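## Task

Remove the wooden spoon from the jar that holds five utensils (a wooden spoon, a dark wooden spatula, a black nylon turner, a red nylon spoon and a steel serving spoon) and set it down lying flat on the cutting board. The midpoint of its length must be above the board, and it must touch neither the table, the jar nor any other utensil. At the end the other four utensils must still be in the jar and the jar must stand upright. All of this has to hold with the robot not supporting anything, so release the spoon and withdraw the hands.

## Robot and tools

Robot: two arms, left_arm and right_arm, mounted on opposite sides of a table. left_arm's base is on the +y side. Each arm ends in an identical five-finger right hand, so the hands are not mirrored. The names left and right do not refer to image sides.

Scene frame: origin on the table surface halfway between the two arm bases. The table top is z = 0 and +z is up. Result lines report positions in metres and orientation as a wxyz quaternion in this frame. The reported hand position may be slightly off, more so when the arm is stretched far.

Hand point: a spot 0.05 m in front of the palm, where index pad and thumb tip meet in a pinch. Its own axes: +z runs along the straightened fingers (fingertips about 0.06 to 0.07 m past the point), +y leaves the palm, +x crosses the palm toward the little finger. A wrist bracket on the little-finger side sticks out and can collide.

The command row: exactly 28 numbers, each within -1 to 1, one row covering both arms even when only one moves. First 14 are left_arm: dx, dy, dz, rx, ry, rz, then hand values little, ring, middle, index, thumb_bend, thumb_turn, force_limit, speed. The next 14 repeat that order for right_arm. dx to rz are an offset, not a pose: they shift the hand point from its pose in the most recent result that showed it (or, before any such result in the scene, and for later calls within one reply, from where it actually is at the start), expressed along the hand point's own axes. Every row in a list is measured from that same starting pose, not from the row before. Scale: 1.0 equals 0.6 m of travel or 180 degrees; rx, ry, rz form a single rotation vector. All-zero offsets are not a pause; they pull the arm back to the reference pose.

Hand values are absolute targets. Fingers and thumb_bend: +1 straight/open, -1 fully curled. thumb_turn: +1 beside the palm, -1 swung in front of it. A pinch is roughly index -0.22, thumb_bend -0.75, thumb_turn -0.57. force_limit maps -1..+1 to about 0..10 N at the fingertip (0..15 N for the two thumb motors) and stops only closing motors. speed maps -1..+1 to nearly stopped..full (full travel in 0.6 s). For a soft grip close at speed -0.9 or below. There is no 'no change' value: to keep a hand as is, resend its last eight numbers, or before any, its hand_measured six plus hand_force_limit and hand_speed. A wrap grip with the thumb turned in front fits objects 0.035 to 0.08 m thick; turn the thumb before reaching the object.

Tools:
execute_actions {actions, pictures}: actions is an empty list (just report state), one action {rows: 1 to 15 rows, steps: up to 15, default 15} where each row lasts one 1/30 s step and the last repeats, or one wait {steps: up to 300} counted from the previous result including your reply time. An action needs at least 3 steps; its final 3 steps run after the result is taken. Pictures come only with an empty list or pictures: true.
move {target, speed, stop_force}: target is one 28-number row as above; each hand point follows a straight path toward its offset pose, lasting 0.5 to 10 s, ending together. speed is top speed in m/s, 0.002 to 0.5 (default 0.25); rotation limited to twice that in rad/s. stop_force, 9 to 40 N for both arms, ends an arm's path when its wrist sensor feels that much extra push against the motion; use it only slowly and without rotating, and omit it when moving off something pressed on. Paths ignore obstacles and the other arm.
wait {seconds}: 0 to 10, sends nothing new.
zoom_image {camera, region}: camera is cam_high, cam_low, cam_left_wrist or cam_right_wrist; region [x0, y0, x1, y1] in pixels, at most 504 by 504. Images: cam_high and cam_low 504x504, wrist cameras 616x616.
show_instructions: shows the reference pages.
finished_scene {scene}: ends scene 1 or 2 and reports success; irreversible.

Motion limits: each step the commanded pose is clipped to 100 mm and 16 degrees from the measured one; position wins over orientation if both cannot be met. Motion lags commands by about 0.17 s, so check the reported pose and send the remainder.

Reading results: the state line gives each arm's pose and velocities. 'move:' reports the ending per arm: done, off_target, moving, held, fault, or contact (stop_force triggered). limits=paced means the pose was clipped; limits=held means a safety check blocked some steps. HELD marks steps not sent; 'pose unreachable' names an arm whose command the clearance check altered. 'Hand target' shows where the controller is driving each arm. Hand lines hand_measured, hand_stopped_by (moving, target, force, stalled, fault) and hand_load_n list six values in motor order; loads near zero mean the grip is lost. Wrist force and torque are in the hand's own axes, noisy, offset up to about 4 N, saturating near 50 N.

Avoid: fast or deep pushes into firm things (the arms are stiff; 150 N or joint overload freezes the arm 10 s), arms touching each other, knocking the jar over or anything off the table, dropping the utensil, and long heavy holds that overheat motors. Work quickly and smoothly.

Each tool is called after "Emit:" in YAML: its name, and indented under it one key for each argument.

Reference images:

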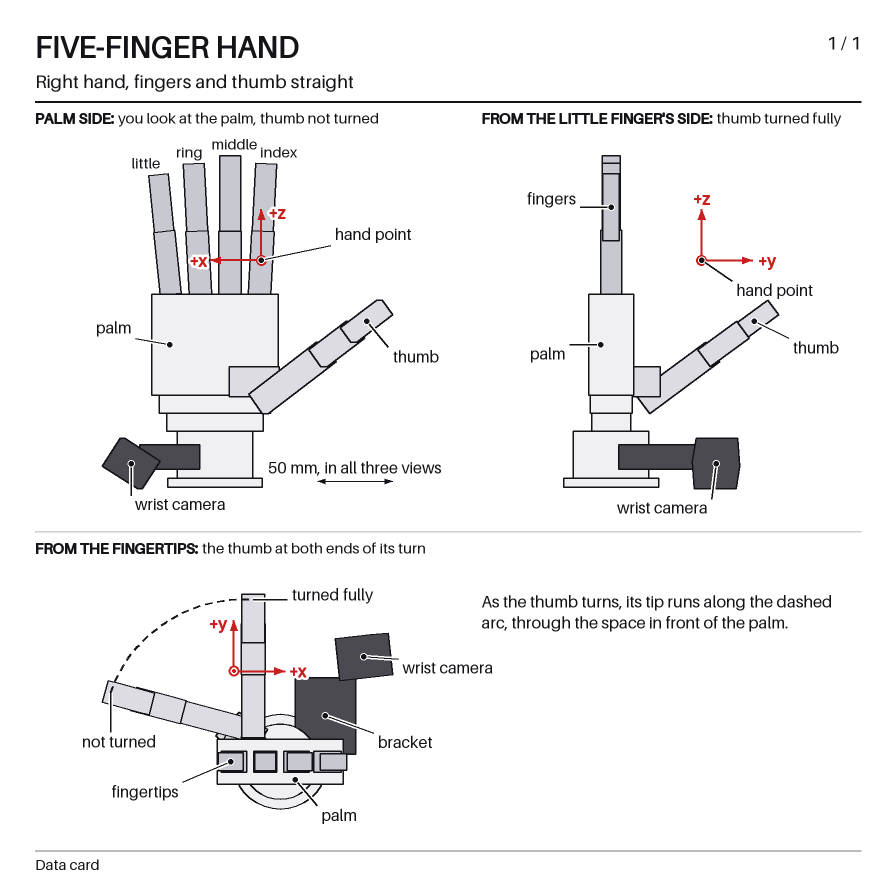

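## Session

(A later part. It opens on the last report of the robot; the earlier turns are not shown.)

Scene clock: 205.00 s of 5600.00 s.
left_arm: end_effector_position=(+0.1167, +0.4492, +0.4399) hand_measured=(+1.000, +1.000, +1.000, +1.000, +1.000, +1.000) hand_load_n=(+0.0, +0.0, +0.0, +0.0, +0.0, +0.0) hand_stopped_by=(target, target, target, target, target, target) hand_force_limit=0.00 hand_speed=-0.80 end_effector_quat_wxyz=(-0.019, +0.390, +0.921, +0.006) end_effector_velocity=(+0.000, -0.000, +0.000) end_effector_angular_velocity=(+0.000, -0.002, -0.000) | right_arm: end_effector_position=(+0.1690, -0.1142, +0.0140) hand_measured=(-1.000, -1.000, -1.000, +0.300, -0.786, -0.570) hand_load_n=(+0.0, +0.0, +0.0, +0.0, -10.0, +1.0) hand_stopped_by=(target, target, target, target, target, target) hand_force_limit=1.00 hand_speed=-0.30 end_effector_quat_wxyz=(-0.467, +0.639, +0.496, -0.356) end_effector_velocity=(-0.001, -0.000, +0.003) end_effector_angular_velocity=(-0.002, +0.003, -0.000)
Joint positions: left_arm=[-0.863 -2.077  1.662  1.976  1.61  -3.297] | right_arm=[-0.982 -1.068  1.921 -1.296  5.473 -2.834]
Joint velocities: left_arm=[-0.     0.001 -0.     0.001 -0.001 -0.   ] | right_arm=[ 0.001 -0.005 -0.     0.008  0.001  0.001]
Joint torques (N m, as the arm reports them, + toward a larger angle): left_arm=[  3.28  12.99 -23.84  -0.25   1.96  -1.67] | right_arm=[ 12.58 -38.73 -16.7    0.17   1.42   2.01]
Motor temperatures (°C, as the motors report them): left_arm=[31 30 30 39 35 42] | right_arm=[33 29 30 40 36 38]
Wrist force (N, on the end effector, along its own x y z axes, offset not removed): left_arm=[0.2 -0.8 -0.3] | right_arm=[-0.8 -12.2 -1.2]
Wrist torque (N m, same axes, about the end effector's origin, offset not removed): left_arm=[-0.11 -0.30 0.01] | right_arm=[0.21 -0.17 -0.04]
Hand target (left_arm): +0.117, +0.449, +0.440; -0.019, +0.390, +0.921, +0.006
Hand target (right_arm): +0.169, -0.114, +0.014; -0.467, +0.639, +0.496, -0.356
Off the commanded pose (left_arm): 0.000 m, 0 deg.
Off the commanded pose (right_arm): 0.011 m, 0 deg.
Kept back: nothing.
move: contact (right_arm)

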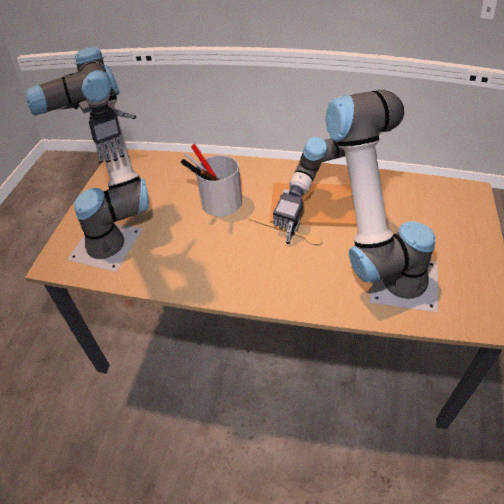

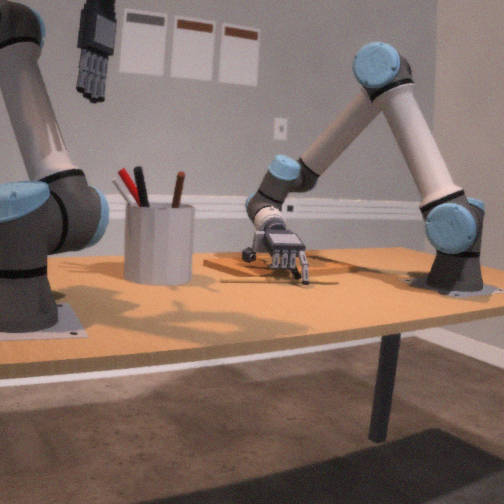

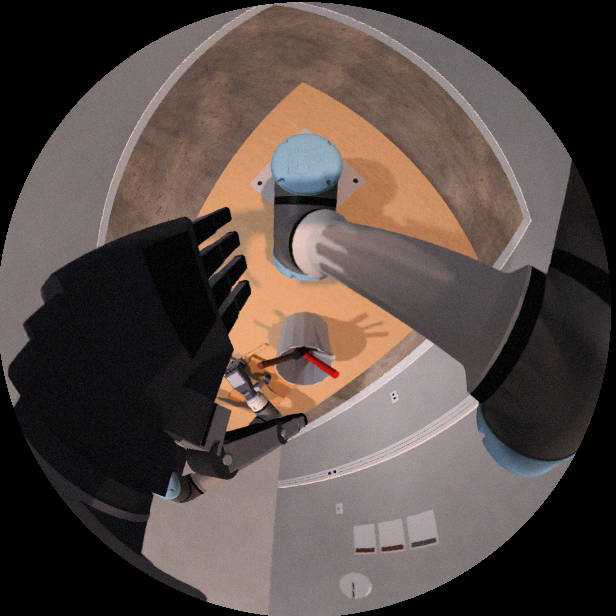

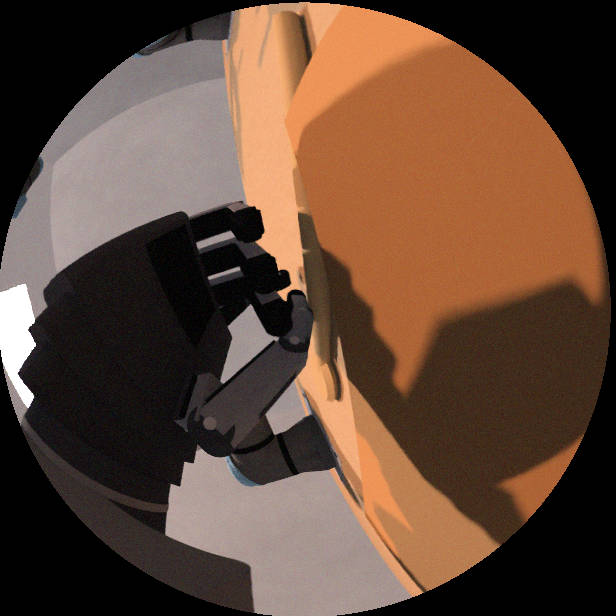

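Emit:
execute_actions:
  actions:
    - {"rows":[[0,0,0,0,0,0,1,1,1,1,1,1,0,-0.8, 0,0,0,0,0,0,-1,-1,-1,-0.85,-0.78,-0.57,1.0,-0.6]],"steps":15}

Emit:
wait:
  seconds: 1.5

Emit:
zoom_image:
  camera: "cam_low"
  region: [240,220,340,300]

Scene clock: 205.50 s of 5600.00 s.
left_arm: end_effector_position=(+0.1167, +0.4492, +0.4399) hand_measured=(+1.000, +1.000, +1.000, +1.000, +1.000, +1.000) hand_load_n=(+0.0, +0.0, +0.0, +0.0, +0.0, +0.0) hand_stopped_by=(target, target, target, target, target, target) hand_force_limit=0.00 hand_speed=-0.80 end_effector_quat_wxyz=(-0.019, +0.390, +0.921, +0.006) end_effector_velocity=(+0.000, -0.000, -0.000) end_effector_angular_velocity=(-0.003, +0.002, -0.003) | right_arm: end_effector_position=(+0.1690, -0.1142, +0.0141) hand_measured=(-1.000, -1.000, -1.000, +0.102, -0.786, -0.570) hand_load_n=(+0.0, +0.0, +0.0, +0.0, -9.0, +1.0) hand_stopped_by=(target, target, target, moving, target, target) hand_force_limit=1.00 hand_speed=-0.60 end_effector_quat_wxyz=(-0.467, +0.639, +0.496, -0.356) end_effector_velocity=(+0.000, +0.000, -0.000) end_effector_angular_velocity=(+0.001, -0.000, -0.000)
Joint positions: left_arm=[-0.863 -2.077  1.662  1.976  1.61  -3.297] | right_arm=[-0.982 -1.068  1.921 -1.296  5.473 -2.834]
Joint velocities: left_arm=[-0.002 -0.002  0.    -0.001 -0.001  0.   ] | right_arm=[ 0.     0.001 -0.    -0.001  0.001 -0.001]
Joint torques (N m, as the arm reports them, + toward a larger angle): left_arm=[  3.49  13.71 -24.02  -0.31   1.95  -1.74] | right_arm=[ 12.44 -20.15 -17.19  -4.49   1.16   1.93]
Motor temperatures (°C, as the motors report them): left_arm=[31 30 30 39 35 42] | right_arm=[33 29 30 40 36 38]
Wrist force (N, on the end effector, along its own x y z axes, offset not removed): left_arm=[0.4 -0.8 -0.3] | right_arm=[1.3 -12.0 -0.8]
Wrist torque (N m, same axes, about the end effector's origin, offset not removed): left_arm=[-0.04 -0.28 0.12] | right_arm=[0.14 -0.40 0.05]
Steps of this call (steps 1 to 3: nothing new was sent; steps 4 to 15: the first 12 steps of this action). Readings (end_effector_position | what the end effector reports):
4: left_arm (+0.1167, +0.4492, +0.4399) | right_arm (+0.1690, -0.1143, +0.0143) | left_arm hand_measured=(+1.000, +1.000, +1.000, +1.000, +1.000, +1.000) hand_load_n=(+0.0, +0.0, +0.0, +0.0, +0.0, +0.0) hand_stopped_by=(target, target, target, target, target, target) hand_force_limit=0.00 hand_speed=-0.80 | right_arm hand_measured=(-1.000, -1.000, -1.000, +0.300, -0.786, -0.570) hand_load_n=(+0.0, +0.0, +0.0, +0.0, -8.0, +0.5) hand_stopped_by=(target, target, target, moving, target, target) hand_force_limit=1.00 hand_speed=-0.60
5: left_arm (+0.1167, +0.4492, +0.4399) | right_arm (+0.1690, -0.1143, +0.0143) | left_arm hand_measured=(+1.000, +1.000, +1.000, +1.000, +1.000, +1.000) hand_load_n=(+0.0, +0.0, +0.0, +0.0, +0.0, +0.0) hand_stopped_by=(target, target, target, target, target, target) hand_force_limit=0.00 hand_speed=-0.80 | right_arm hand_measured=(-1.000, -1.000, -1.000, +0.300, -0.786, -0.570) hand_load_n=(+0.0, +0.0, +0.0, +0.0, -8.0, +0.5) hand_stopped_by=(target, target, target, moving, target, target) hand_force_limit=1.00 hand_speed=-0.60
7: left_arm (+0.1167, +0.4492, +0.4399) | right_arm (+0.1690, -0.1143, +0.0143) | left_arm hand_measured=(+1.000, +1.000, +1.000, +1.000, +1.000, +1.000) hand_load_n=(+0.0, +0.0, +0.0, +0.0, +0.0, +0.0) hand_stopped_by=(target, target, target, target, target, target) hand_force_limit=0.00 hand_speed=-0.80 | right_arm hand_measured=(-1.000, -1.000, -1.000, +0.280, -0.786, -0.570) hand_load_n=(+0.0, +0.0, +0.0, +0.0, -8.0, +0.5) hand_stopped_by=(target, target, target, moving, target, target) hand_force_limit=1.00 hand_speed=-0.60
11: left_arm (+0.1167, +0.4492, +0.4399) | right_arm (+0.1690, -0.1143, +0.0142) | left_arm hand_measured=(+1.000, +1.000, +1.000, +1.000, +1.000, +1.000) hand_load_n=(+0.0, +0.0, +0.0, +0.0, +0.0, +0.0) hand_stopped_by=(target, target, target, target, target, target) hand_force_limit=0.00 hand_speed=-0.80 | right_arm hand_measured=(-1.000, -1.000, -1.000, +0.190, -0.786, -0.570) hand_load_n=(+0.0, +0.0, +0.0, +0.0, -8.0, +0.5) hand_stopped_by=(target, target, target, moving, target, target) hand_force_limit=1.00 hand_speed=-0.60
15: the state above

Scene clock: 207.10 s of 5600.00 s.
left_arm: end_effector_position=(+0.1167, +0.4492, +0.4399) hand_measured=(+1.000, +1.000, +1.000, +1.000, +1.000, +1.000) hand_load_n=(+0.0, +0.0, +0.0, +0.0, +0.0, +0.0) hand_stopped_by=(target, target, target, target, target, target) hand_force_limit=0.00 hand_speed=-0.80 end_effector_quat_wxyz=(-0.019, +0.390, +0.921, +0.006) end_effector_velocity=(-0.000, -0.000, -0.000) end_effector_angular_velocity=(-0.001, +0.001, +0.001) | right_arm: end_effector_position=(+0.1690, -0.1142, +0.0140) hand_measured=(-1.000, -1.000, -1.000, -0.238, -0.786, -0.570) hand_load_n=(+0.0, +0.0, +0.0, +10.5, -8.5, +0.5) hand_stopped_by=(target, target, target, force, target, target) hand_force_limit=1.00 hand_speed=-0.60 end_effector_quat_wxyz=(-0.467, +0.639, +0.496, -0.356) end_effector_velocity=(-0.001, +0.000, -0.000) end_effector_angular_velocity=(-0.001, +0.001, +0.000)
Joint positions: left_arm=[-0.863 -2.077  1.662  1.976  1.61  -3.297] | right_arm=[-0.982 -1.068  1.921 -1.296  5.473 -2.834]
Joint velocities: left_arm=[ 0.001  0.    -0.    -0.002  0.    -0.   ] | right_arm=[ 0.001  0.     0.    -0.     0.001  0.001]
Joint torques (N m, as the arm reports them, + toward a larger angle): left_arm=[  3.29  12.77 -24.22  -0.33   1.94  -1.79] | right_arm=[ 12.38 -19.05  -3.18  -4.88   1.35   1.83]
Motor temperatures (°C, as the motors report them): left_arm=[31 30 30 39 35 42] | right_arm=[33 29 30 40 36 38]
Wrist force (N, on the end effector, along its own x y z axes, offset not removed): left_arm=[0.0 -0.8 0.3] | right_arm=[-0.1 -14.8 -0.8]
Wrist torque (N m, same axes, about the end effector's origin, offset not removed): left_arm=[-0.11 -0.19 0.07] | right_arm=[-0.09 -0.41 -0.13]
Hand target (left_arm): +0.117, +0.449, +0.440; -0.019, +0.390, +0.921, +0.006
Hand target (right_arm): +0.169, -0.114, +0.014; -0.467, +0.639, +0.496, -0.356
Off the commanded pose (left_arm): 0.000 m, 0 deg.
Off the commanded pose (right_arm): 0.000 m, 0 deg.
Kept back: nothing.
Steps of this call (steps 1 to 3: the last 3 steps of your previous action; steps 4 to 48: nothing new was sent). Readings (end_effector_position | what the end effector reports):
1: left_arm (+0.1167, +0.4492, +0.4399) | right_arm (+0.1690, -0.1142, +0.0141) | left_arm hand_measured=(+1.000, +1.000, +1.000, +1.000, +1.000, +1.000) hand_load_n=(+0.0, +0.0, +0.0, +0.0, +0.0, +0.0) hand_stopped_by=(target, target, target, target, target, target) hand_force_limit=0.00 hand_speed=-0.80 | right_arm hand_measured=(-1.000, -1.000, -1.000, +0.080, -0.786, -0.570) hand_load_n=(+0.0, +0.0, +0.0, +0.0, -9.0, +1.0) hand_stopped_by=(target, target, target, moving, target, target) hand_force_limit=1.00 hand_speed=-0.60
2: left_arm (+0.1167, +0.4492, +0.4399) | right_arm (+0.1690, -0.1142, +0.0141) | left_arm hand_measured=(+1.000, +1.000, +1.000, +1.000, +1.000, +1.000) hand_load_n=(+0.0, +0.0, +0.0, +0.0, +0.0, +0.0) hand_stopped_by=(target, target, target, target, target, target) hand_force_limit=0.00 hand_speed=-0.80 | right_arm hand_measured=(-1.000, -1.000, -1.000, +0.058, -0.786, -0.570) hand_load_n=(+0.0, +0.0, +0.0, +0.0, -9.0, +1.0) hand_stopped_by=(target, target, target, moving, target, target) hand_force_limit=1.00 hand_speed=-0.60
4: left_arm (+0.1167, +0.4492, +0.4399) | right_arm (+0.1690, -0.1142, +0.0140) | left_arm hand_measured=(+1.000, +1.000, +1.000, +1.000, +1.000, +1.000) hand_load_n=(+0.0, +0.0, +0.0, +0.0, +0.0, +0.0) hand_stopped_by=(target, target, target, target, target, target) hand_force_limit=0.00 hand_speed=-0.80 | right_arm hand_measured=(-1.000, -1.000, -1.000, +0.014, -0.786, -0.570) hand_load_n=(+0.0, +0.0, +0.0, +0.0, -9.0, +1.0) hand_stopped_by=(target, target, target, moving, target, target) hand_force_limit=1.00 hand_speed=-0.60
8: left_arm (+0.1167, +0.4492, +0.4399) | right_arm (+0.1690, -0.1142, +0.0140) | left_arm hand_measured=(+1.000, +1.000, +1.000, +1.000, +1.000, +1.000) hand_load_n=(+0.0, +0.0, +0.0, +0.0, +0.0, +0.0) hand_stopped_by=(target, target, target, target, target, target) hand_force_limit=0.00 hand_speed=-0.80 | right_arm hand_measured=(-1.000, -1.000, -1.000, -0.076, -0.786, -0.570) hand_load_n=(+0.0, +0.0, +0.0, +0.0, -9.0, +1.0) hand_stopped_by=(target, target, target, moving, target, target) hand_force_limit=1.00 hand_speed=-0.60
48: the state above

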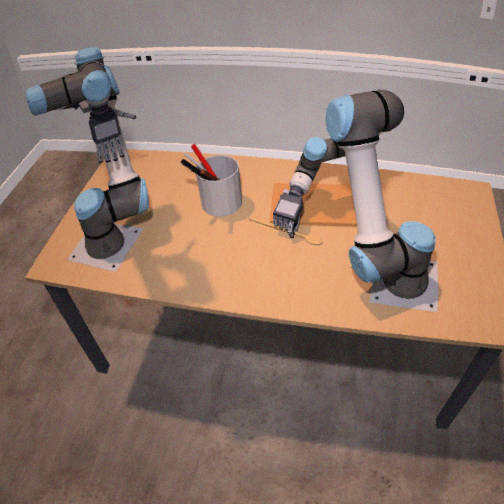

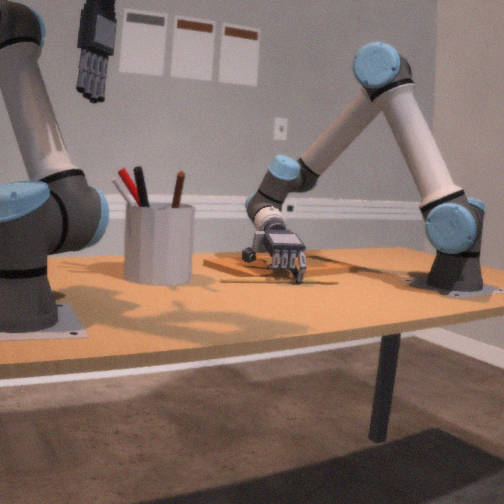

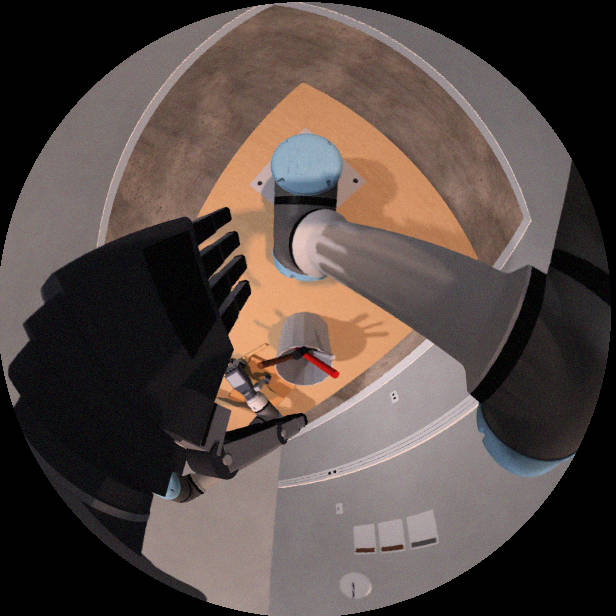

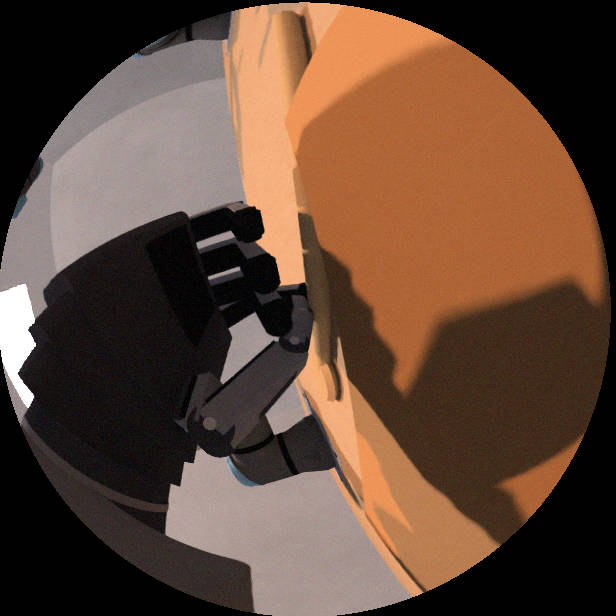

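Region (240, 220, 340, 300) of cam_low's 504x504 image, scaled by 5.040, with more detail than that image has; it fills the top 403 rows of this view, and the rest is white.

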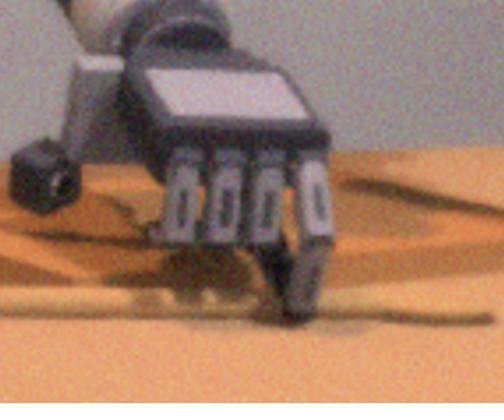

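Emit:
move:
  target: [0,0,0,0,0,0,1,1,1,1,1,1,0,-0.8, 0,-0.019,-0.007,0,0,0,-1,-1,-1,0.3,-0.78,-0.57,1.0,-0.3]
  speed: 0.02

Emit:
move:
  target: [0,0,0,0,0,0,1,1,1,1,1,1,0,-0.8, 0,-0.006,0.018,0,0,0,-1,-1,-1,0.3,-0.78,-0.57,1.0,-0.3]
  speed: 0.02

Emit:
move:
  target: [0,0,0,0,0,0,1,1,1,1,1,1,0,-0.8, 0,0.04,0.014,0,0,0,-1,-1,-1,0.3,-0.78,-0.57,1.0,-0.3]
  speed: 0.006
  stop_force: 9

Emit:
zoom_image:
  camera: "cam_low"
  region: [240,220,340,300]

Scene clock: 208.27 s of 5600.00 s.
left_arm: end_effector_position=(+0.1167, +0.4492, +0.4399) hand_measured=(+1.000, +1.000, +1.000, +1.000, +1.000, +1.000) hand_load_n=(+0.0, +0.0, +0.0, +0.0, +0.0, +0.0) hand_stopped_by=(target, target, target, target, target, target) hand_force_limit=0.00 hand_speed=-0.80 end_effector_quat_wxyz=(-0.019, +0.390, +0.921, +0.006) end_effector_velocity=(+0.000, +0.000, +0.000) end_effector_angular_velocity=(-0.001, +0.001, -0.003) | right_arm: end_effector_position=(+0.1694, -0.1144, +0.0258) hand_measured=(-1.000, -1.000, -1.000, +0.300, -0.780, -0.570) hand_load_n=(+0.0, +0.0, +0.0, +0.0, +0.0, +0.0) hand_stopped_by=(target, target, target, target, target, target) hand_force_limit=1.00 hand_speed=-0.30 end_effector_quat_wxyz=(-0.467, +0.639, +0.496, -0.356) end_effector_velocity=(+0.000, +0.000, +0.003) end_effector_angular_velocity=(+0.002, -0.000, +0.001)
Joint positions: left_arm=[-0.863 -2.077  1.662  1.976  1.61  -3.297] | right_arm=[-0.983 -1.089  1.915 -1.267  5.472 -2.835]
Joint velocities: left_arm=[-0.001 -0.002 -0.     0.001 -0.     0.002] | right_arm=[ 0.    -0.004 -0.002  0.007 -0.    -0.002]
Joint torques (N m, as the arm reports them, + toward a larger angle): left_arm=[  3.35  13.09 -23.87  -0.29   1.94  -1.69] | right_arm=[-13.75 -43.27 -22.3    3.14  -1.24  -2.36]
Motor temperatures (°C, as the motors report them): left_arm=[31 30 30 39 35 42] | right_arm=[33 29 30 40 36 38]
Wrist force (N, on the end effector, along its own x y z axes, offset not removed): left_arm=[0.4 -1.5 -0.5] | right_arm=[0.4 2.8 2.6]
Wrist torque (N m, same axes, about the end effector's origin, offset not removed): left_arm=[-0.13 -0.28 0.05] | right_arm=[0.52 -0.33 0.08]
Hand target (left_arm): +0.117, +0.449, +0.440; -0.019, +0.390, +0.921, +0.006
Hand target (right_arm): +0.169, -0.114, +0.026; -0.467, +0.639, +0.496, -0.356
Off the commanded pose (left_arm): 0.000 m, 0 deg.
Off the commanded pose (right_arm): 0.000 m, 0 deg.
Kept back: nothing.
move: done

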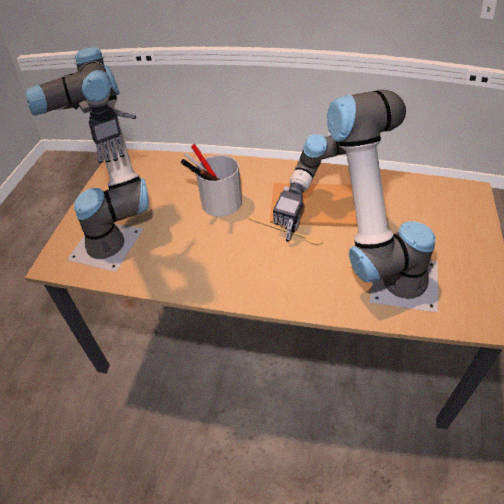

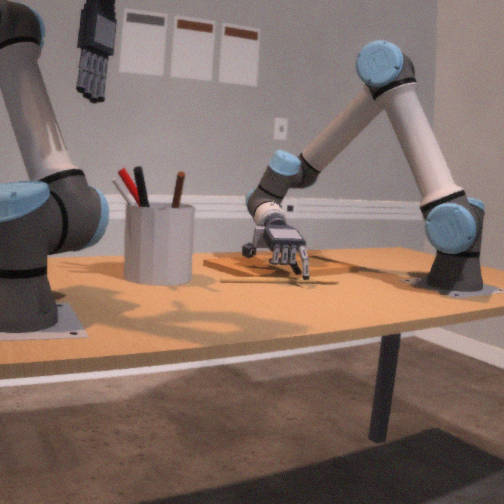

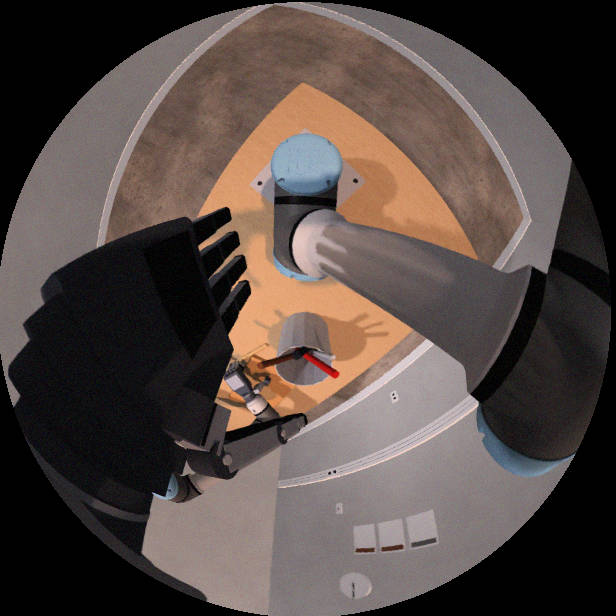

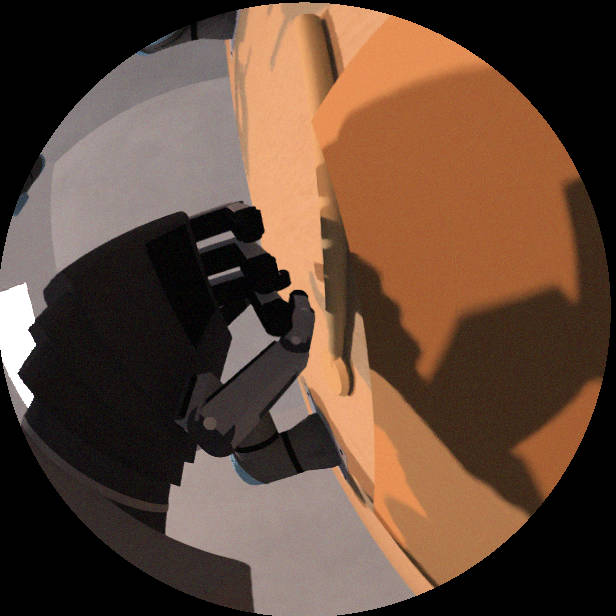

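Scene clock: 209.17 s of 5600.00 s.
left_arm: end_effector_position=(+0.1167, +0.4492, +0.4399) hand_measured=(+1.000, +1.000, +1.000, +1.000, +1.000, +1.000) hand_load_n=(+0.0, +0.0, +0.0, +0.0, +0.0, +0.0) hand_stopped_by=(target, target, target, target, target, target) hand_force_limit=0.00 hand_speed=-0.80 end_effector_quat_wxyz=(-0.019, +0.390, +0.921, +0.006) end_effector_velocity=(-0.000, +0.000, +0.000) end_effector_angular_velocity=(-0.000, +0.001, -0.001) | right_arm: end_effector_position=(+0.1587, -0.1117, +0.0259) hand_measured=(-1.000, -1.000, -1.000, +0.300, -0.780, -0.570) hand_load_n=(+0.0, +0.0, +0.0, +0.0, +0.0, +0.0) hand_stopped_by=(target, target, target, target, target, target) hand_force_limit=1.00 hand_speed=-0.30 end_effector_quat_wxyz=(-0.467, +0.639, +0.496, -0.356) end_effector_velocity=(-0.003, +0.000, -0.000) end_effector_angular_velocity=(-0.001, +0.000, +0.001)
Joint positions: left_arm=[-0.863 -2.077  1.662  1.976  1.61  -3.297] | right_arm=[-0.967 -1.099  1.933 -1.282  5.486 -2.825]
Joint velocities: left_arm=[-0.001 -0.001 -0.    -0.     0.    -0.   ] | right_arm=[ 0.004 -0.002  0.004 -0.004  0.002  0.003]
Joint torques (N m, as the arm reports them, + toward a larger angle): left_arm=[  3.67  13.48 -23.5   -0.25   1.98  -1.72] | right_arm=[ 13.55 -43.26  -3.98  -2.74   2.45   2.17]
Motor temperatures (°C, as the motors report them): left_arm=[31 30 30 39 35 42] | right_arm=[33 29 30 40 36 38]
Wrist force (N, on the end effector, along its own x y z axes, offset not removed): left_arm=[-0.1 0.1 1.2] | right_arm=[0.4 1.6 3.7]
Wrist torque (N m, same axes, about the end effector's origin, offset not removed): left_arm=[-0.03 -0.34 0.04] | right_arm=[0.21 -0.33 0.03]
Hand target (left_arm): +0.117, +0.449, +0.440; -0.019, +0.390, +0.921, +0.006
Hand target (right_arm): +0.158, -0.112, +0.026; -0.467, +0.639, +0.496, -0.356
Off the commanded pose (left_arm): 0.000 m, 0 deg.
Off the commanded pose (right_arm): 0.000 m, 0 deg.
Kept back: nothing.
move: done

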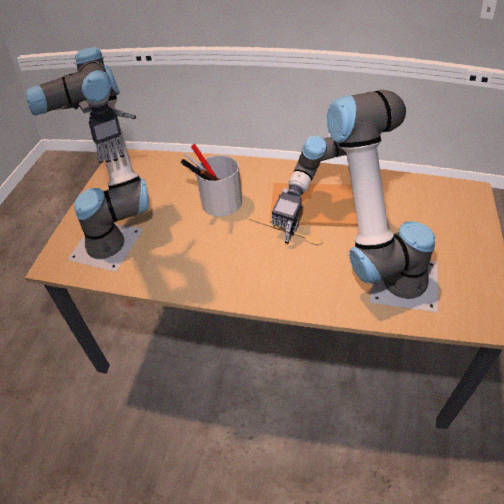

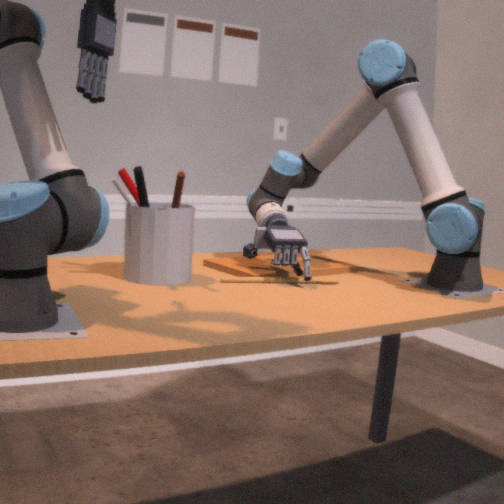

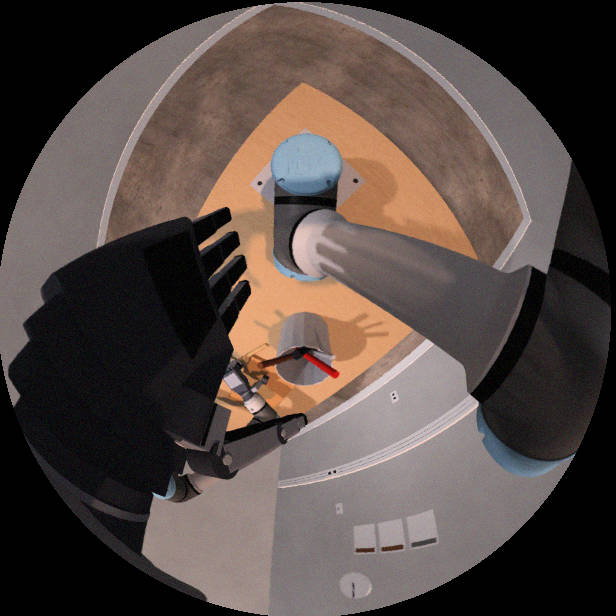

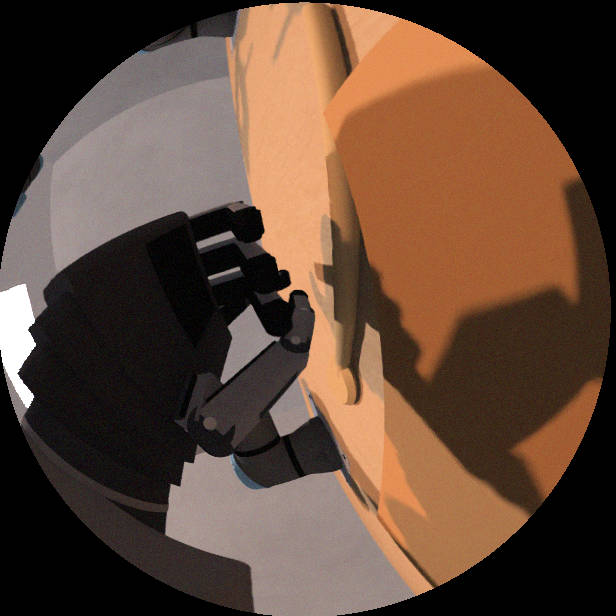

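Scene clock: 211.77 s of 5600.00 s.
left_arm: end_effector_position=(+0.1167, +0.4492, +0.4399) hand_measured=(+1.000, +1.000, +1.000, +1.000, +1.000, +1.000) hand_load_n=(+0.0, +0.0, +0.0, +0.0, +0.0, +0.0) hand_stopped_by=(target, target, target, target, target, target) hand_force_limit=0.00 hand_speed=-0.80 end_effector_quat_wxyz=(-0.019, +0.390, +0.921, +0.006) end_effector_velocity=(+0.001, +0.000, +0.000) end_effector_angular_velocity=(+0.000, -0.001, +0.000) | right_arm: end_effector_position=(+0.1584, -0.1115, +0.0126) hand_measured=(-1.000, -1.000, -1.000, +0.300, -0.784, -0.570) hand_load_n=(+0.0, +0.0, +0.0, +0.0, -5.5, +0.5) hand_stopped_by=(target, target, target, target, target, target) hand_force_limit=1.00 hand_speed=-0.30 end_effector_quat_wxyz=(-0.467, +0.639, +0.496, -0.356) end_effector_velocity=(-0.001, -0.001, +0.003) end_effector_angular_velocity=(-0.001, +0.002, +0.000)
Joint positions: left_arm=[-0.863 -2.077  1.662  1.976  1.61  -3.297] | right_arm=[-0.966 -1.074  1.94  -1.314  5.487 -2.825]
Joint velocities: left_arm=[ 0.    -0.001  0.     0.002 -0.     0.   ] | right_arm=[-0.    -0.005  0.     0.008 -0.    -0.001]
Joint torques (N m, as the arm reports them, + toward a larger angle): left_arm=[  3.63  12.74 -23.5   -0.25   2.    -1.84] | right_arm=[ 12.8  -35.96 -15.3    0.98   1.17   2.  ]
Motor temperatures (°C, as the motors report them): left_arm=[31 30 30 39 35 42] | right_arm=[33 29 30 40 36 38]
Wrist force (N, on the end effector, along its own x y z axes, offset not removed): left_arm=[0.5 -1.7 1.2] | right_arm=[0.3 -9.7 -2.0]
Wrist torque (N m, same axes, about the end effector's origin, offset not removed): left_arm=[-0.28 -0.29 0.12] | right_arm=[0.14 -0.32 0.02]
Hand target (left_arm): +0.117, +0.449, +0.440; -0.019, +0.390, +0.921, +0.006
Hand target (right_arm): +0.158, -0.111, +0.013; -0.467, +0.639, +0.496, -0.356
Off the commanded pose (left_arm): 0.000 m, 0 deg.
Off the commanded pose (right_arm): 0.012 m, 0 deg.
Kept back: nothing.
move: contact (right_arm)

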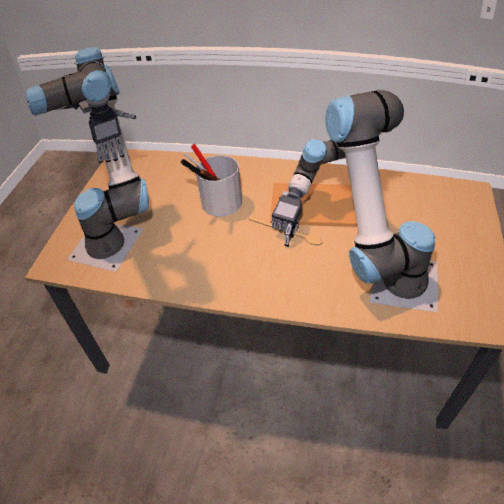

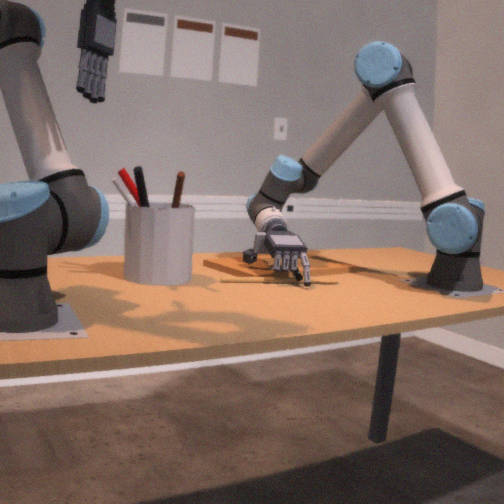

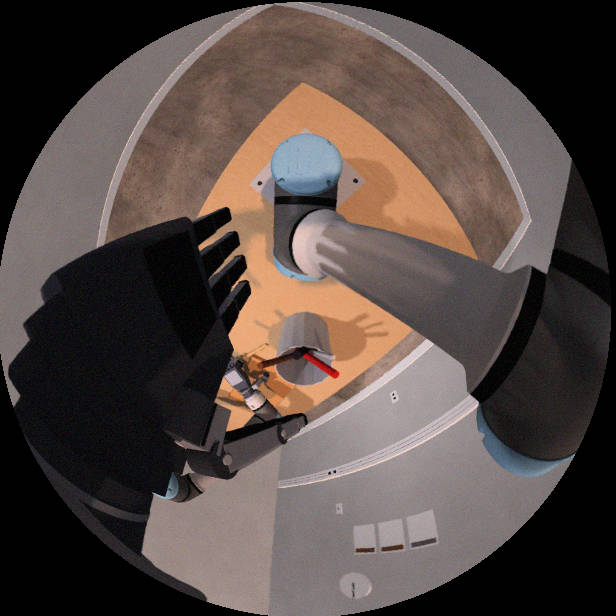

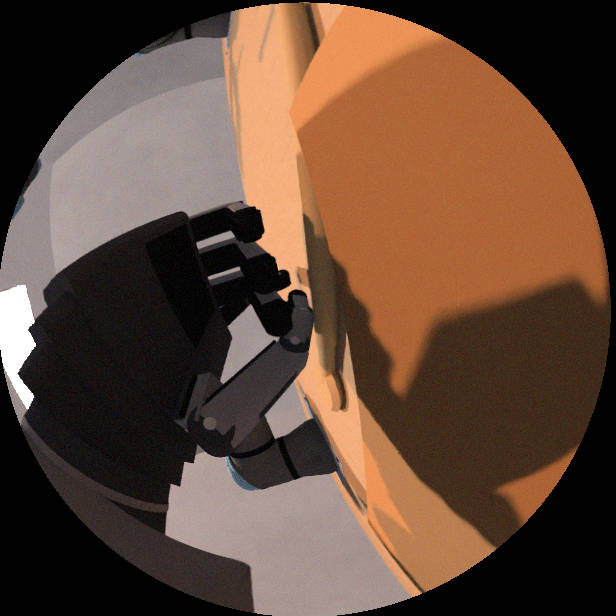

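Region (240, 220, 340, 300) of cam_low's 504x504 image, scaled by 5.040, with more detail than that image has; it fills the top 403 rows of this view, and the rest is white.

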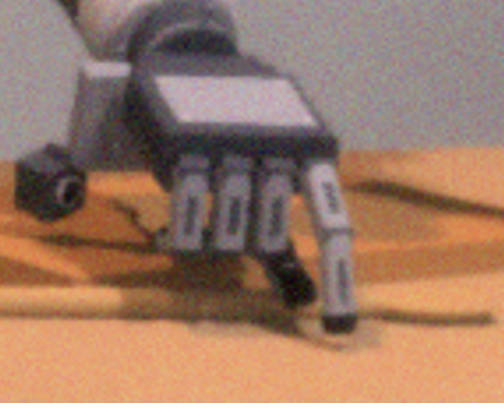

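Emit:
execute_actions:
  actions:
    - {"rows":[[0,0,0,0,0,0,1,1,1,1,1,1,0,-0.8, 0,0,0,0,0,0,-1,-1,-1,-0.85,-0.78,-0.57,1.0,-0.6]],"steps":15}

Emit:
wait:
  seconds: 1.5

Emit:
zoom_image:
  camera: "cam_low"
  region: [240,220,340,300]

Emit:
zoom_image:
  camera: "cam_high"
  region: [250,190,330,260]

Scene clock: 212.33 s of 5600.00 s.
left_arm: end_effector_position=(+0.1167, +0.4492, +0.4399) hand_measured=(+1.000, +1.000, +1.000, +1.000, +1.000, +1.000) hand_load_n=(+0.0, +0.0, +0.0, +0.0, +0.0, +0.0) hand_stopped_by=(target, target, target, target, target, target) hand_force_limit=0.00 hand_speed=-0.80 end_effector_quat_wxyz=(-0.019, +0.390, +0.921, +0.006) end_effector_velocity=(+0.000, +0.000, -0.000) end_effector_angular_velocity=(-0.001, +0.002, +0.002) | right_arm: end_effector_position=(+0.1585, -0.1115, +0.0127) hand_measured=(-1.000, -1.000, -1.000, +0.102, -0.784, -0.570) hand_load_n=(+0.0, +0.0, +0.0, +0.0, -4.5, +0.5) hand_stopped_by=(target, target, target, moving, target, target) hand_force_limit=1.00 hand_speed=-0.60 end_effector_quat_wxyz=(-0.467, +0.639, +0.496, -0.356) end_effector_velocity=(+0.000, -0.000, -0.001) end_effector_angular_velocity=(+0.000, -0.000, +0.001)
Joint positions: left_arm=[-0.863 -2.077  1.662  1.976  1.61  -3.297] | right_arm=[-0.966 -1.074  1.94  -1.314  5.487 -2.825]
Joint velocities: left_arm=[ 0.    -0.002  0.    -0.     0.    -0.001] | right_arm=[-0.     0.001  0.    -0.001 -0.001 -0.001]
Joint torques (N m, as the arm reports them, + toward a larger angle): left_arm=[  3.54  13.62 -23.39  -0.23   1.95  -1.75] | right_arm=[ 11.42 -21.57  -9.24  -4.17   0.53   1.7 ]
Motor temperatures (°C, as the motors report them): left_arm=[31 30 30 39 35 42] | right_arm=[33 29 30 40 36 38]
Wrist force (N, on the end effector, along its own x y z axes, offset not removed): left_arm=[0.3 -0.9 0.1] | right_arm=[1.0 -8.8 -1.1]
Wrist torque (N m, same axes, about the end effector's origin, offset not removed): left_arm=[-0.10 -0.28 0.07] | right_arm=[-0.02 -0.42 0.15]
Steps of this call (steps 1 to 5: nothing new was sent; steps 6 to 17: the first 12 steps of this action). Readings (end_effector_position | what the end effector reports):
6: left_arm (+0.1167, +0.4492, +0.4399) | right_arm (+0.1584, -0.1115, +0.0129) | left_arm hand_measured=(+1.000, +1.000, +1.000, +1.000, +1.000, +1.000) hand_load_n=(+0.0, +0.0, +0.0, +0.0, +0.0, +0.0) hand_stopped_by=(target, target, target, target, target, target) hand_force_limit=0.00 hand_speed=-0.80 | right_arm hand_measured=(-1.000, -1.000, -1.000, +0.300, -0.784, -0.570) hand_load_n=(+0.0, +0.0, +0.0, +0.0, -3.5, +0.0) hand_stopped_by=(target, target, target, moving, target, target) hand_force_limit=1.00 hand_speed=-0.60
7: left_arm (+0.1167, +0.4492, +0.4399) | right_arm (+0.1584, -0.1115, +0.0129) | left_arm hand_measured=(+1.000, +1.000, +1.000, +1.000, +1.000, +1.000) hand_load_n=(+0.0, +0.0, +0.0, +0.0, +0.0, +0.0) hand_stopped_by=(target, target, target, target, target, target) hand_force_limit=0.00 hand_speed=-0.80 | right_arm hand_measured=(-1.000, -1.000, -1.000, +0.300, -0.784, -0.570) hand_load_n=(+0.0, +0.0, +0.0, +0.0, -3.5, +0.0) hand_stopped_by=(target, target, target, moving, target, target) hand_force_limit=1.00 hand_speed=-0.60
9: left_arm (+0.1167, +0.4492, +0.4399) | right_arm (+0.1584, -0.1115, +0.0129) | left_arm hand_measured=(+1.000, +1.000, +1.000, +1.000, +1.000, +1.000) hand_load_n=(+0.0, +0.0, +0.0, +0.0, +0.0, +0.0) hand_stopped_by=(target, target, target, target, target, target) hand_force_limit=0.00 hand_speed=-0.80 | right_arm hand_measured=(-1.000, -1.000, -1.000, +0.280, -0.784, -0.570) hand_load_n=(+0.0, +0.0, +0.0, +0.0, -3.5, +0.0) hand_stopped_by=(target, target, target, moving, target, target) hand_force_limit=1.00 hand_speed=-0.60
13: left_arm (+0.1167, +0.4492, +0.4399) | right_arm (+0.1585, -0.1115, +0.0128) | left_arm hand_measured=(+1.000, +1.000, +1.000, +1.000, +1.000, +1.000) hand_load_n=(+0.0, +0.0, +0.0, +0.0, +0.0, +0.0) hand_stopped_by=(target, target, target, target, target, target) hand_force_limit=0.00 hand_speed=-0.80 | right_arm hand_measured=(-1.000, -1.000, -1.000, +0.190, -0.784, -0.570) hand_load_n=(+0.0, +0.0, +0.0, +0.0, -4.0, +0.5) hand_stopped_by=(target, target, target, moving, target, target) hand_force_limit=1.00 hand_speed=-0.60
17: the state above

Scene clock: 213.93 s of 5600.00 s.
left_arm: end_effector_position=(+0.1167, +0.4492, +0.4399) hand_measured=(+1.000, +1.000, +1.000, +1.000, +1.000, +1.000) hand_load_n=(+0.0, +0.0, +0.0, +0.0, +0.0, +0.0) hand_stopped_by=(target, target, target, target, target, target) hand_force_limit=0.00 hand_speed=-0.80 end_effector_quat_wxyz=(-0.019, +0.390, +0.921, +0.006) end_effector_velocity=(-0.001, -0.000, -0.000) end_effector_angular_velocity=(-0.000, +0.000, -0.001) | right_arm: end_effector_position=(+0.1584, -0.1115, +0.0126) hand_measured=(-1.000, -1.000, -1.000, -0.238, -0.784, -0.570) hand_load_n=(+0.0, +0.0, +0.0, +10.5, -4.0, +0.0) hand_stopped_by=(target, target, target, force, target, target) hand_force_limit=1.00 hand_speed=-0.60 end_effector_quat_wxyz=(-0.467, +0.639, +0.496, -0.356) end_effector_velocity=(+0.000, -0.000, -0.000) end_effector_angular_velocity=(-0.002, -0.000, +0.000)
Joint positions: left_arm=[-0.863 -2.077  1.662  1.976  1.61  -3.297] | right_arm=[-0.966 -1.074  1.94  -1.314  5.487 -2.825]
Joint velocities: left_arm=[-0.001  0.001 -0.    -0.001 -0.     0.001] | right_arm=[-0.001  0.    -0.     0.    -0.001  0.001]
Joint torques (N m, as the arm reports them, + toward a larger angle): left_arm=[  3.54  13.02 -23.92  -0.31   1.97  -1.72] | right_arm=[ 11.69 -20.34  -3.45  -4.03   0.38   1.63]
Motor temperatures (°C, as the motors report them): left_arm=[31 30 30 39 35 42] | right_arm=[33 29 30 40 36 38]
Wrist force (N, on the end effector, along its own x y z axes, offset not removed): left_arm=[-0.6 -1.7 1.2] | right_arm=[2.9 -11.1 0.5]
Wrist torque (N m, same axes, about the end effector's origin, offset not removed): left_arm=[-0.32 -0.16 -0.01] | right_arm=[-0.21 -0.77 0.14]
Hand target (left_arm): +0.117, +0.449, +0.440; -0.019, +0.390, +0.921, +0.006
Hand target (right_arm): +0.158, -0.112, +0.013; -0.467, +0.639, +0.496, -0.356
Off the commanded pose (left_arm): 0.000 m, 0 deg.
Off the commanded pose (right_arm): 0.000 m, 0 deg.
Kept back: nothing.
Steps of this call (steps 1 to 3: the last 3 steps of your previous action; steps 4 to 48: nothing new was sent). Readings (end_effector_position | what the end effector reports):
1: left_arm (+0.1167, +0.4492, +0.4399) | right_arm (+0.1585, -0.1115, +0.0127) | left_arm hand_measured=(+1.000, +1.000, +1.000, +1.000, +1.000, +1.000) hand_load_n=(+0.0, +0.0, +0.0, +0.0, +0.0, +0.0) hand_stopped_by=(target, target, target, target, target, target) hand_force_limit=0.00 hand_speed=-0.80 | right_arm hand_measured=(-1.000, -1.000, -1.000, +0.080, -0.784, -0.570) hand_load_n=(+0.0, +0.0, +0.0, +0.0, -4.5, +0.5) hand_stopped_by=(target, target, target, moving, target, target) hand_force_limit=1.00 hand_speed=-0.60
2: left_arm (+0.1167, +0.4492, +0.4399) | right_arm (+0.1585, -0.1115, +0.0127) | left_arm hand_measured=(+1.000, +1.000, +1.000, +1.000, +1.000, +1.000) hand_load_n=(+0.0, +0.0, +0.0, +0.0, +0.0, +0.0) hand_stopped_by=(target, target, target, target, target, target) hand_force_limit=0.00 hand_speed=-0.80 | right_arm hand_measured=(-1.000, -1.000, -1.000, +0.058, -0.784, -0.570) hand_load_n=(+0.0, +0.0, +0.0, +0.0, -4.5, +0.5) hand_stopped_by=(target, target, target, moving, target, target) hand_force_limit=1.00 hand_speed=-0.60
4: left_arm (+0.1167, +0.4492, +0.4399) | right_arm (+0.1585, -0.1115, +0.0127) | left_arm hand_measured=(+1.000, +1.000, +1.000, +1.000, +1.000, +1.000) hand_load_n=(+0.0, +0.0, +0.0, +0.0, +0.0, +0.0) hand_stopped_by=(target, target, target, target, target, target) hand_force_limit=0.00 hand_speed=-0.80 | right_arm hand_measured=(-1.000, -1.000, -1.000, +0.014, -0.784, -0.570) hand_load_n=(+0.0, +0.0, +0.0, +0.0, -5.0, +0.5) hand_stopped_by=(target, target, target, moving, target, target) hand_force_limit=1.00 hand_speed=-0.60
8: left_arm (+0.1167, +0.4492, +0.4399) | right_arm (+0.1585, -0.1115, +0.0126) | left_arm hand_measured=(+1.000, +1.000, +1.000, +1.000, +1.000, +1.000) hand_load_n=(+0.0, +0.0, +0.0, +0.0, +0.0, +0.0) hand_stopped_by=(target, target, target, target, target, target) hand_force_limit=0.00 hand_speed=-0.80 | right_arm hand_measured=(-1.000, -1.000, -1.000, -0.076, -0.784, -0.570) hand_load_n=(+0.0, +0.0, +0.0, +0.0, -5.0, +0.5) hand_stopped_by=(target, target, target, moving, target, target) hand_force_limit=1.00 hand_speed=-0.60
48: the state above

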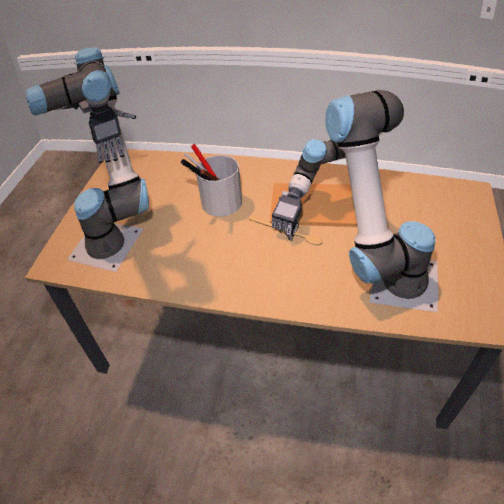

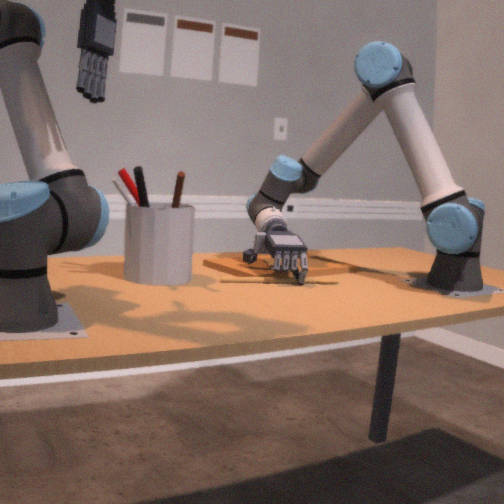

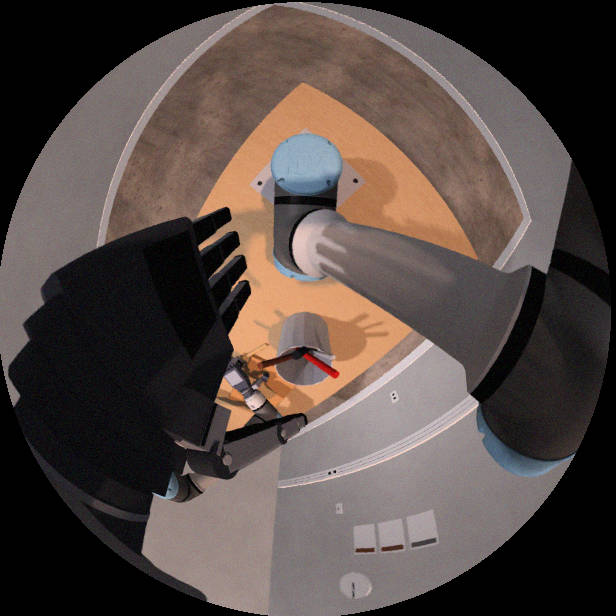

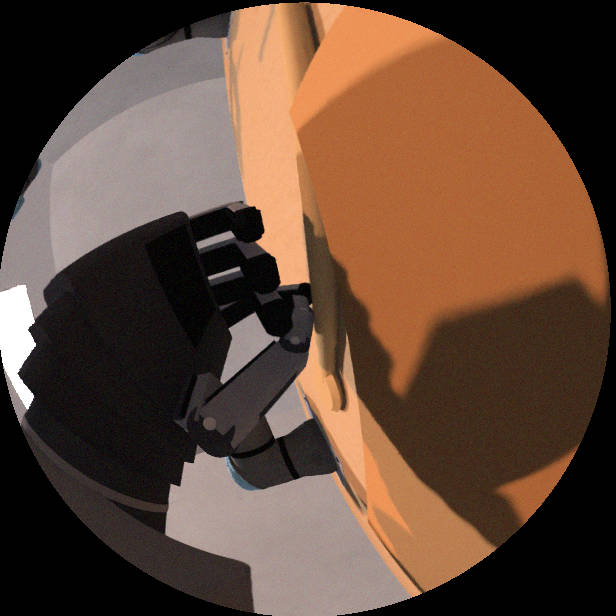

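Region (240, 220, 340, 300) of cam_low's 504x504 image, scaled by 5.040, with more detail than that image has; it fills the top 403 rows of this view, and the rest is white.

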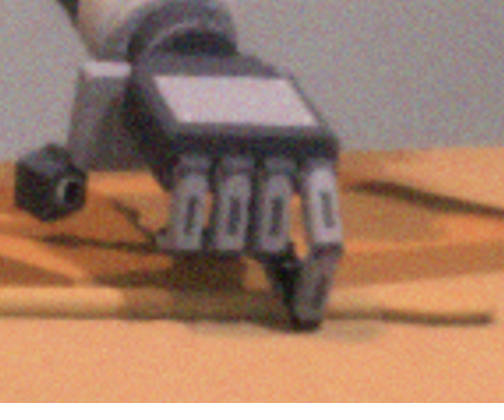

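Region (250, 190, 330, 260) of cam_high's 504x504 image, scaled by 6.300, with more detail than that image has; it fills the top 441 rows of this view, and the rest is white.

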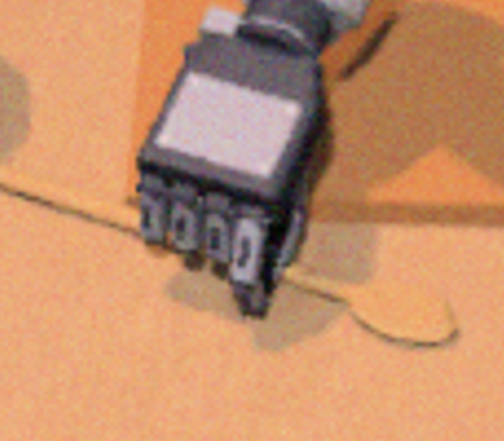

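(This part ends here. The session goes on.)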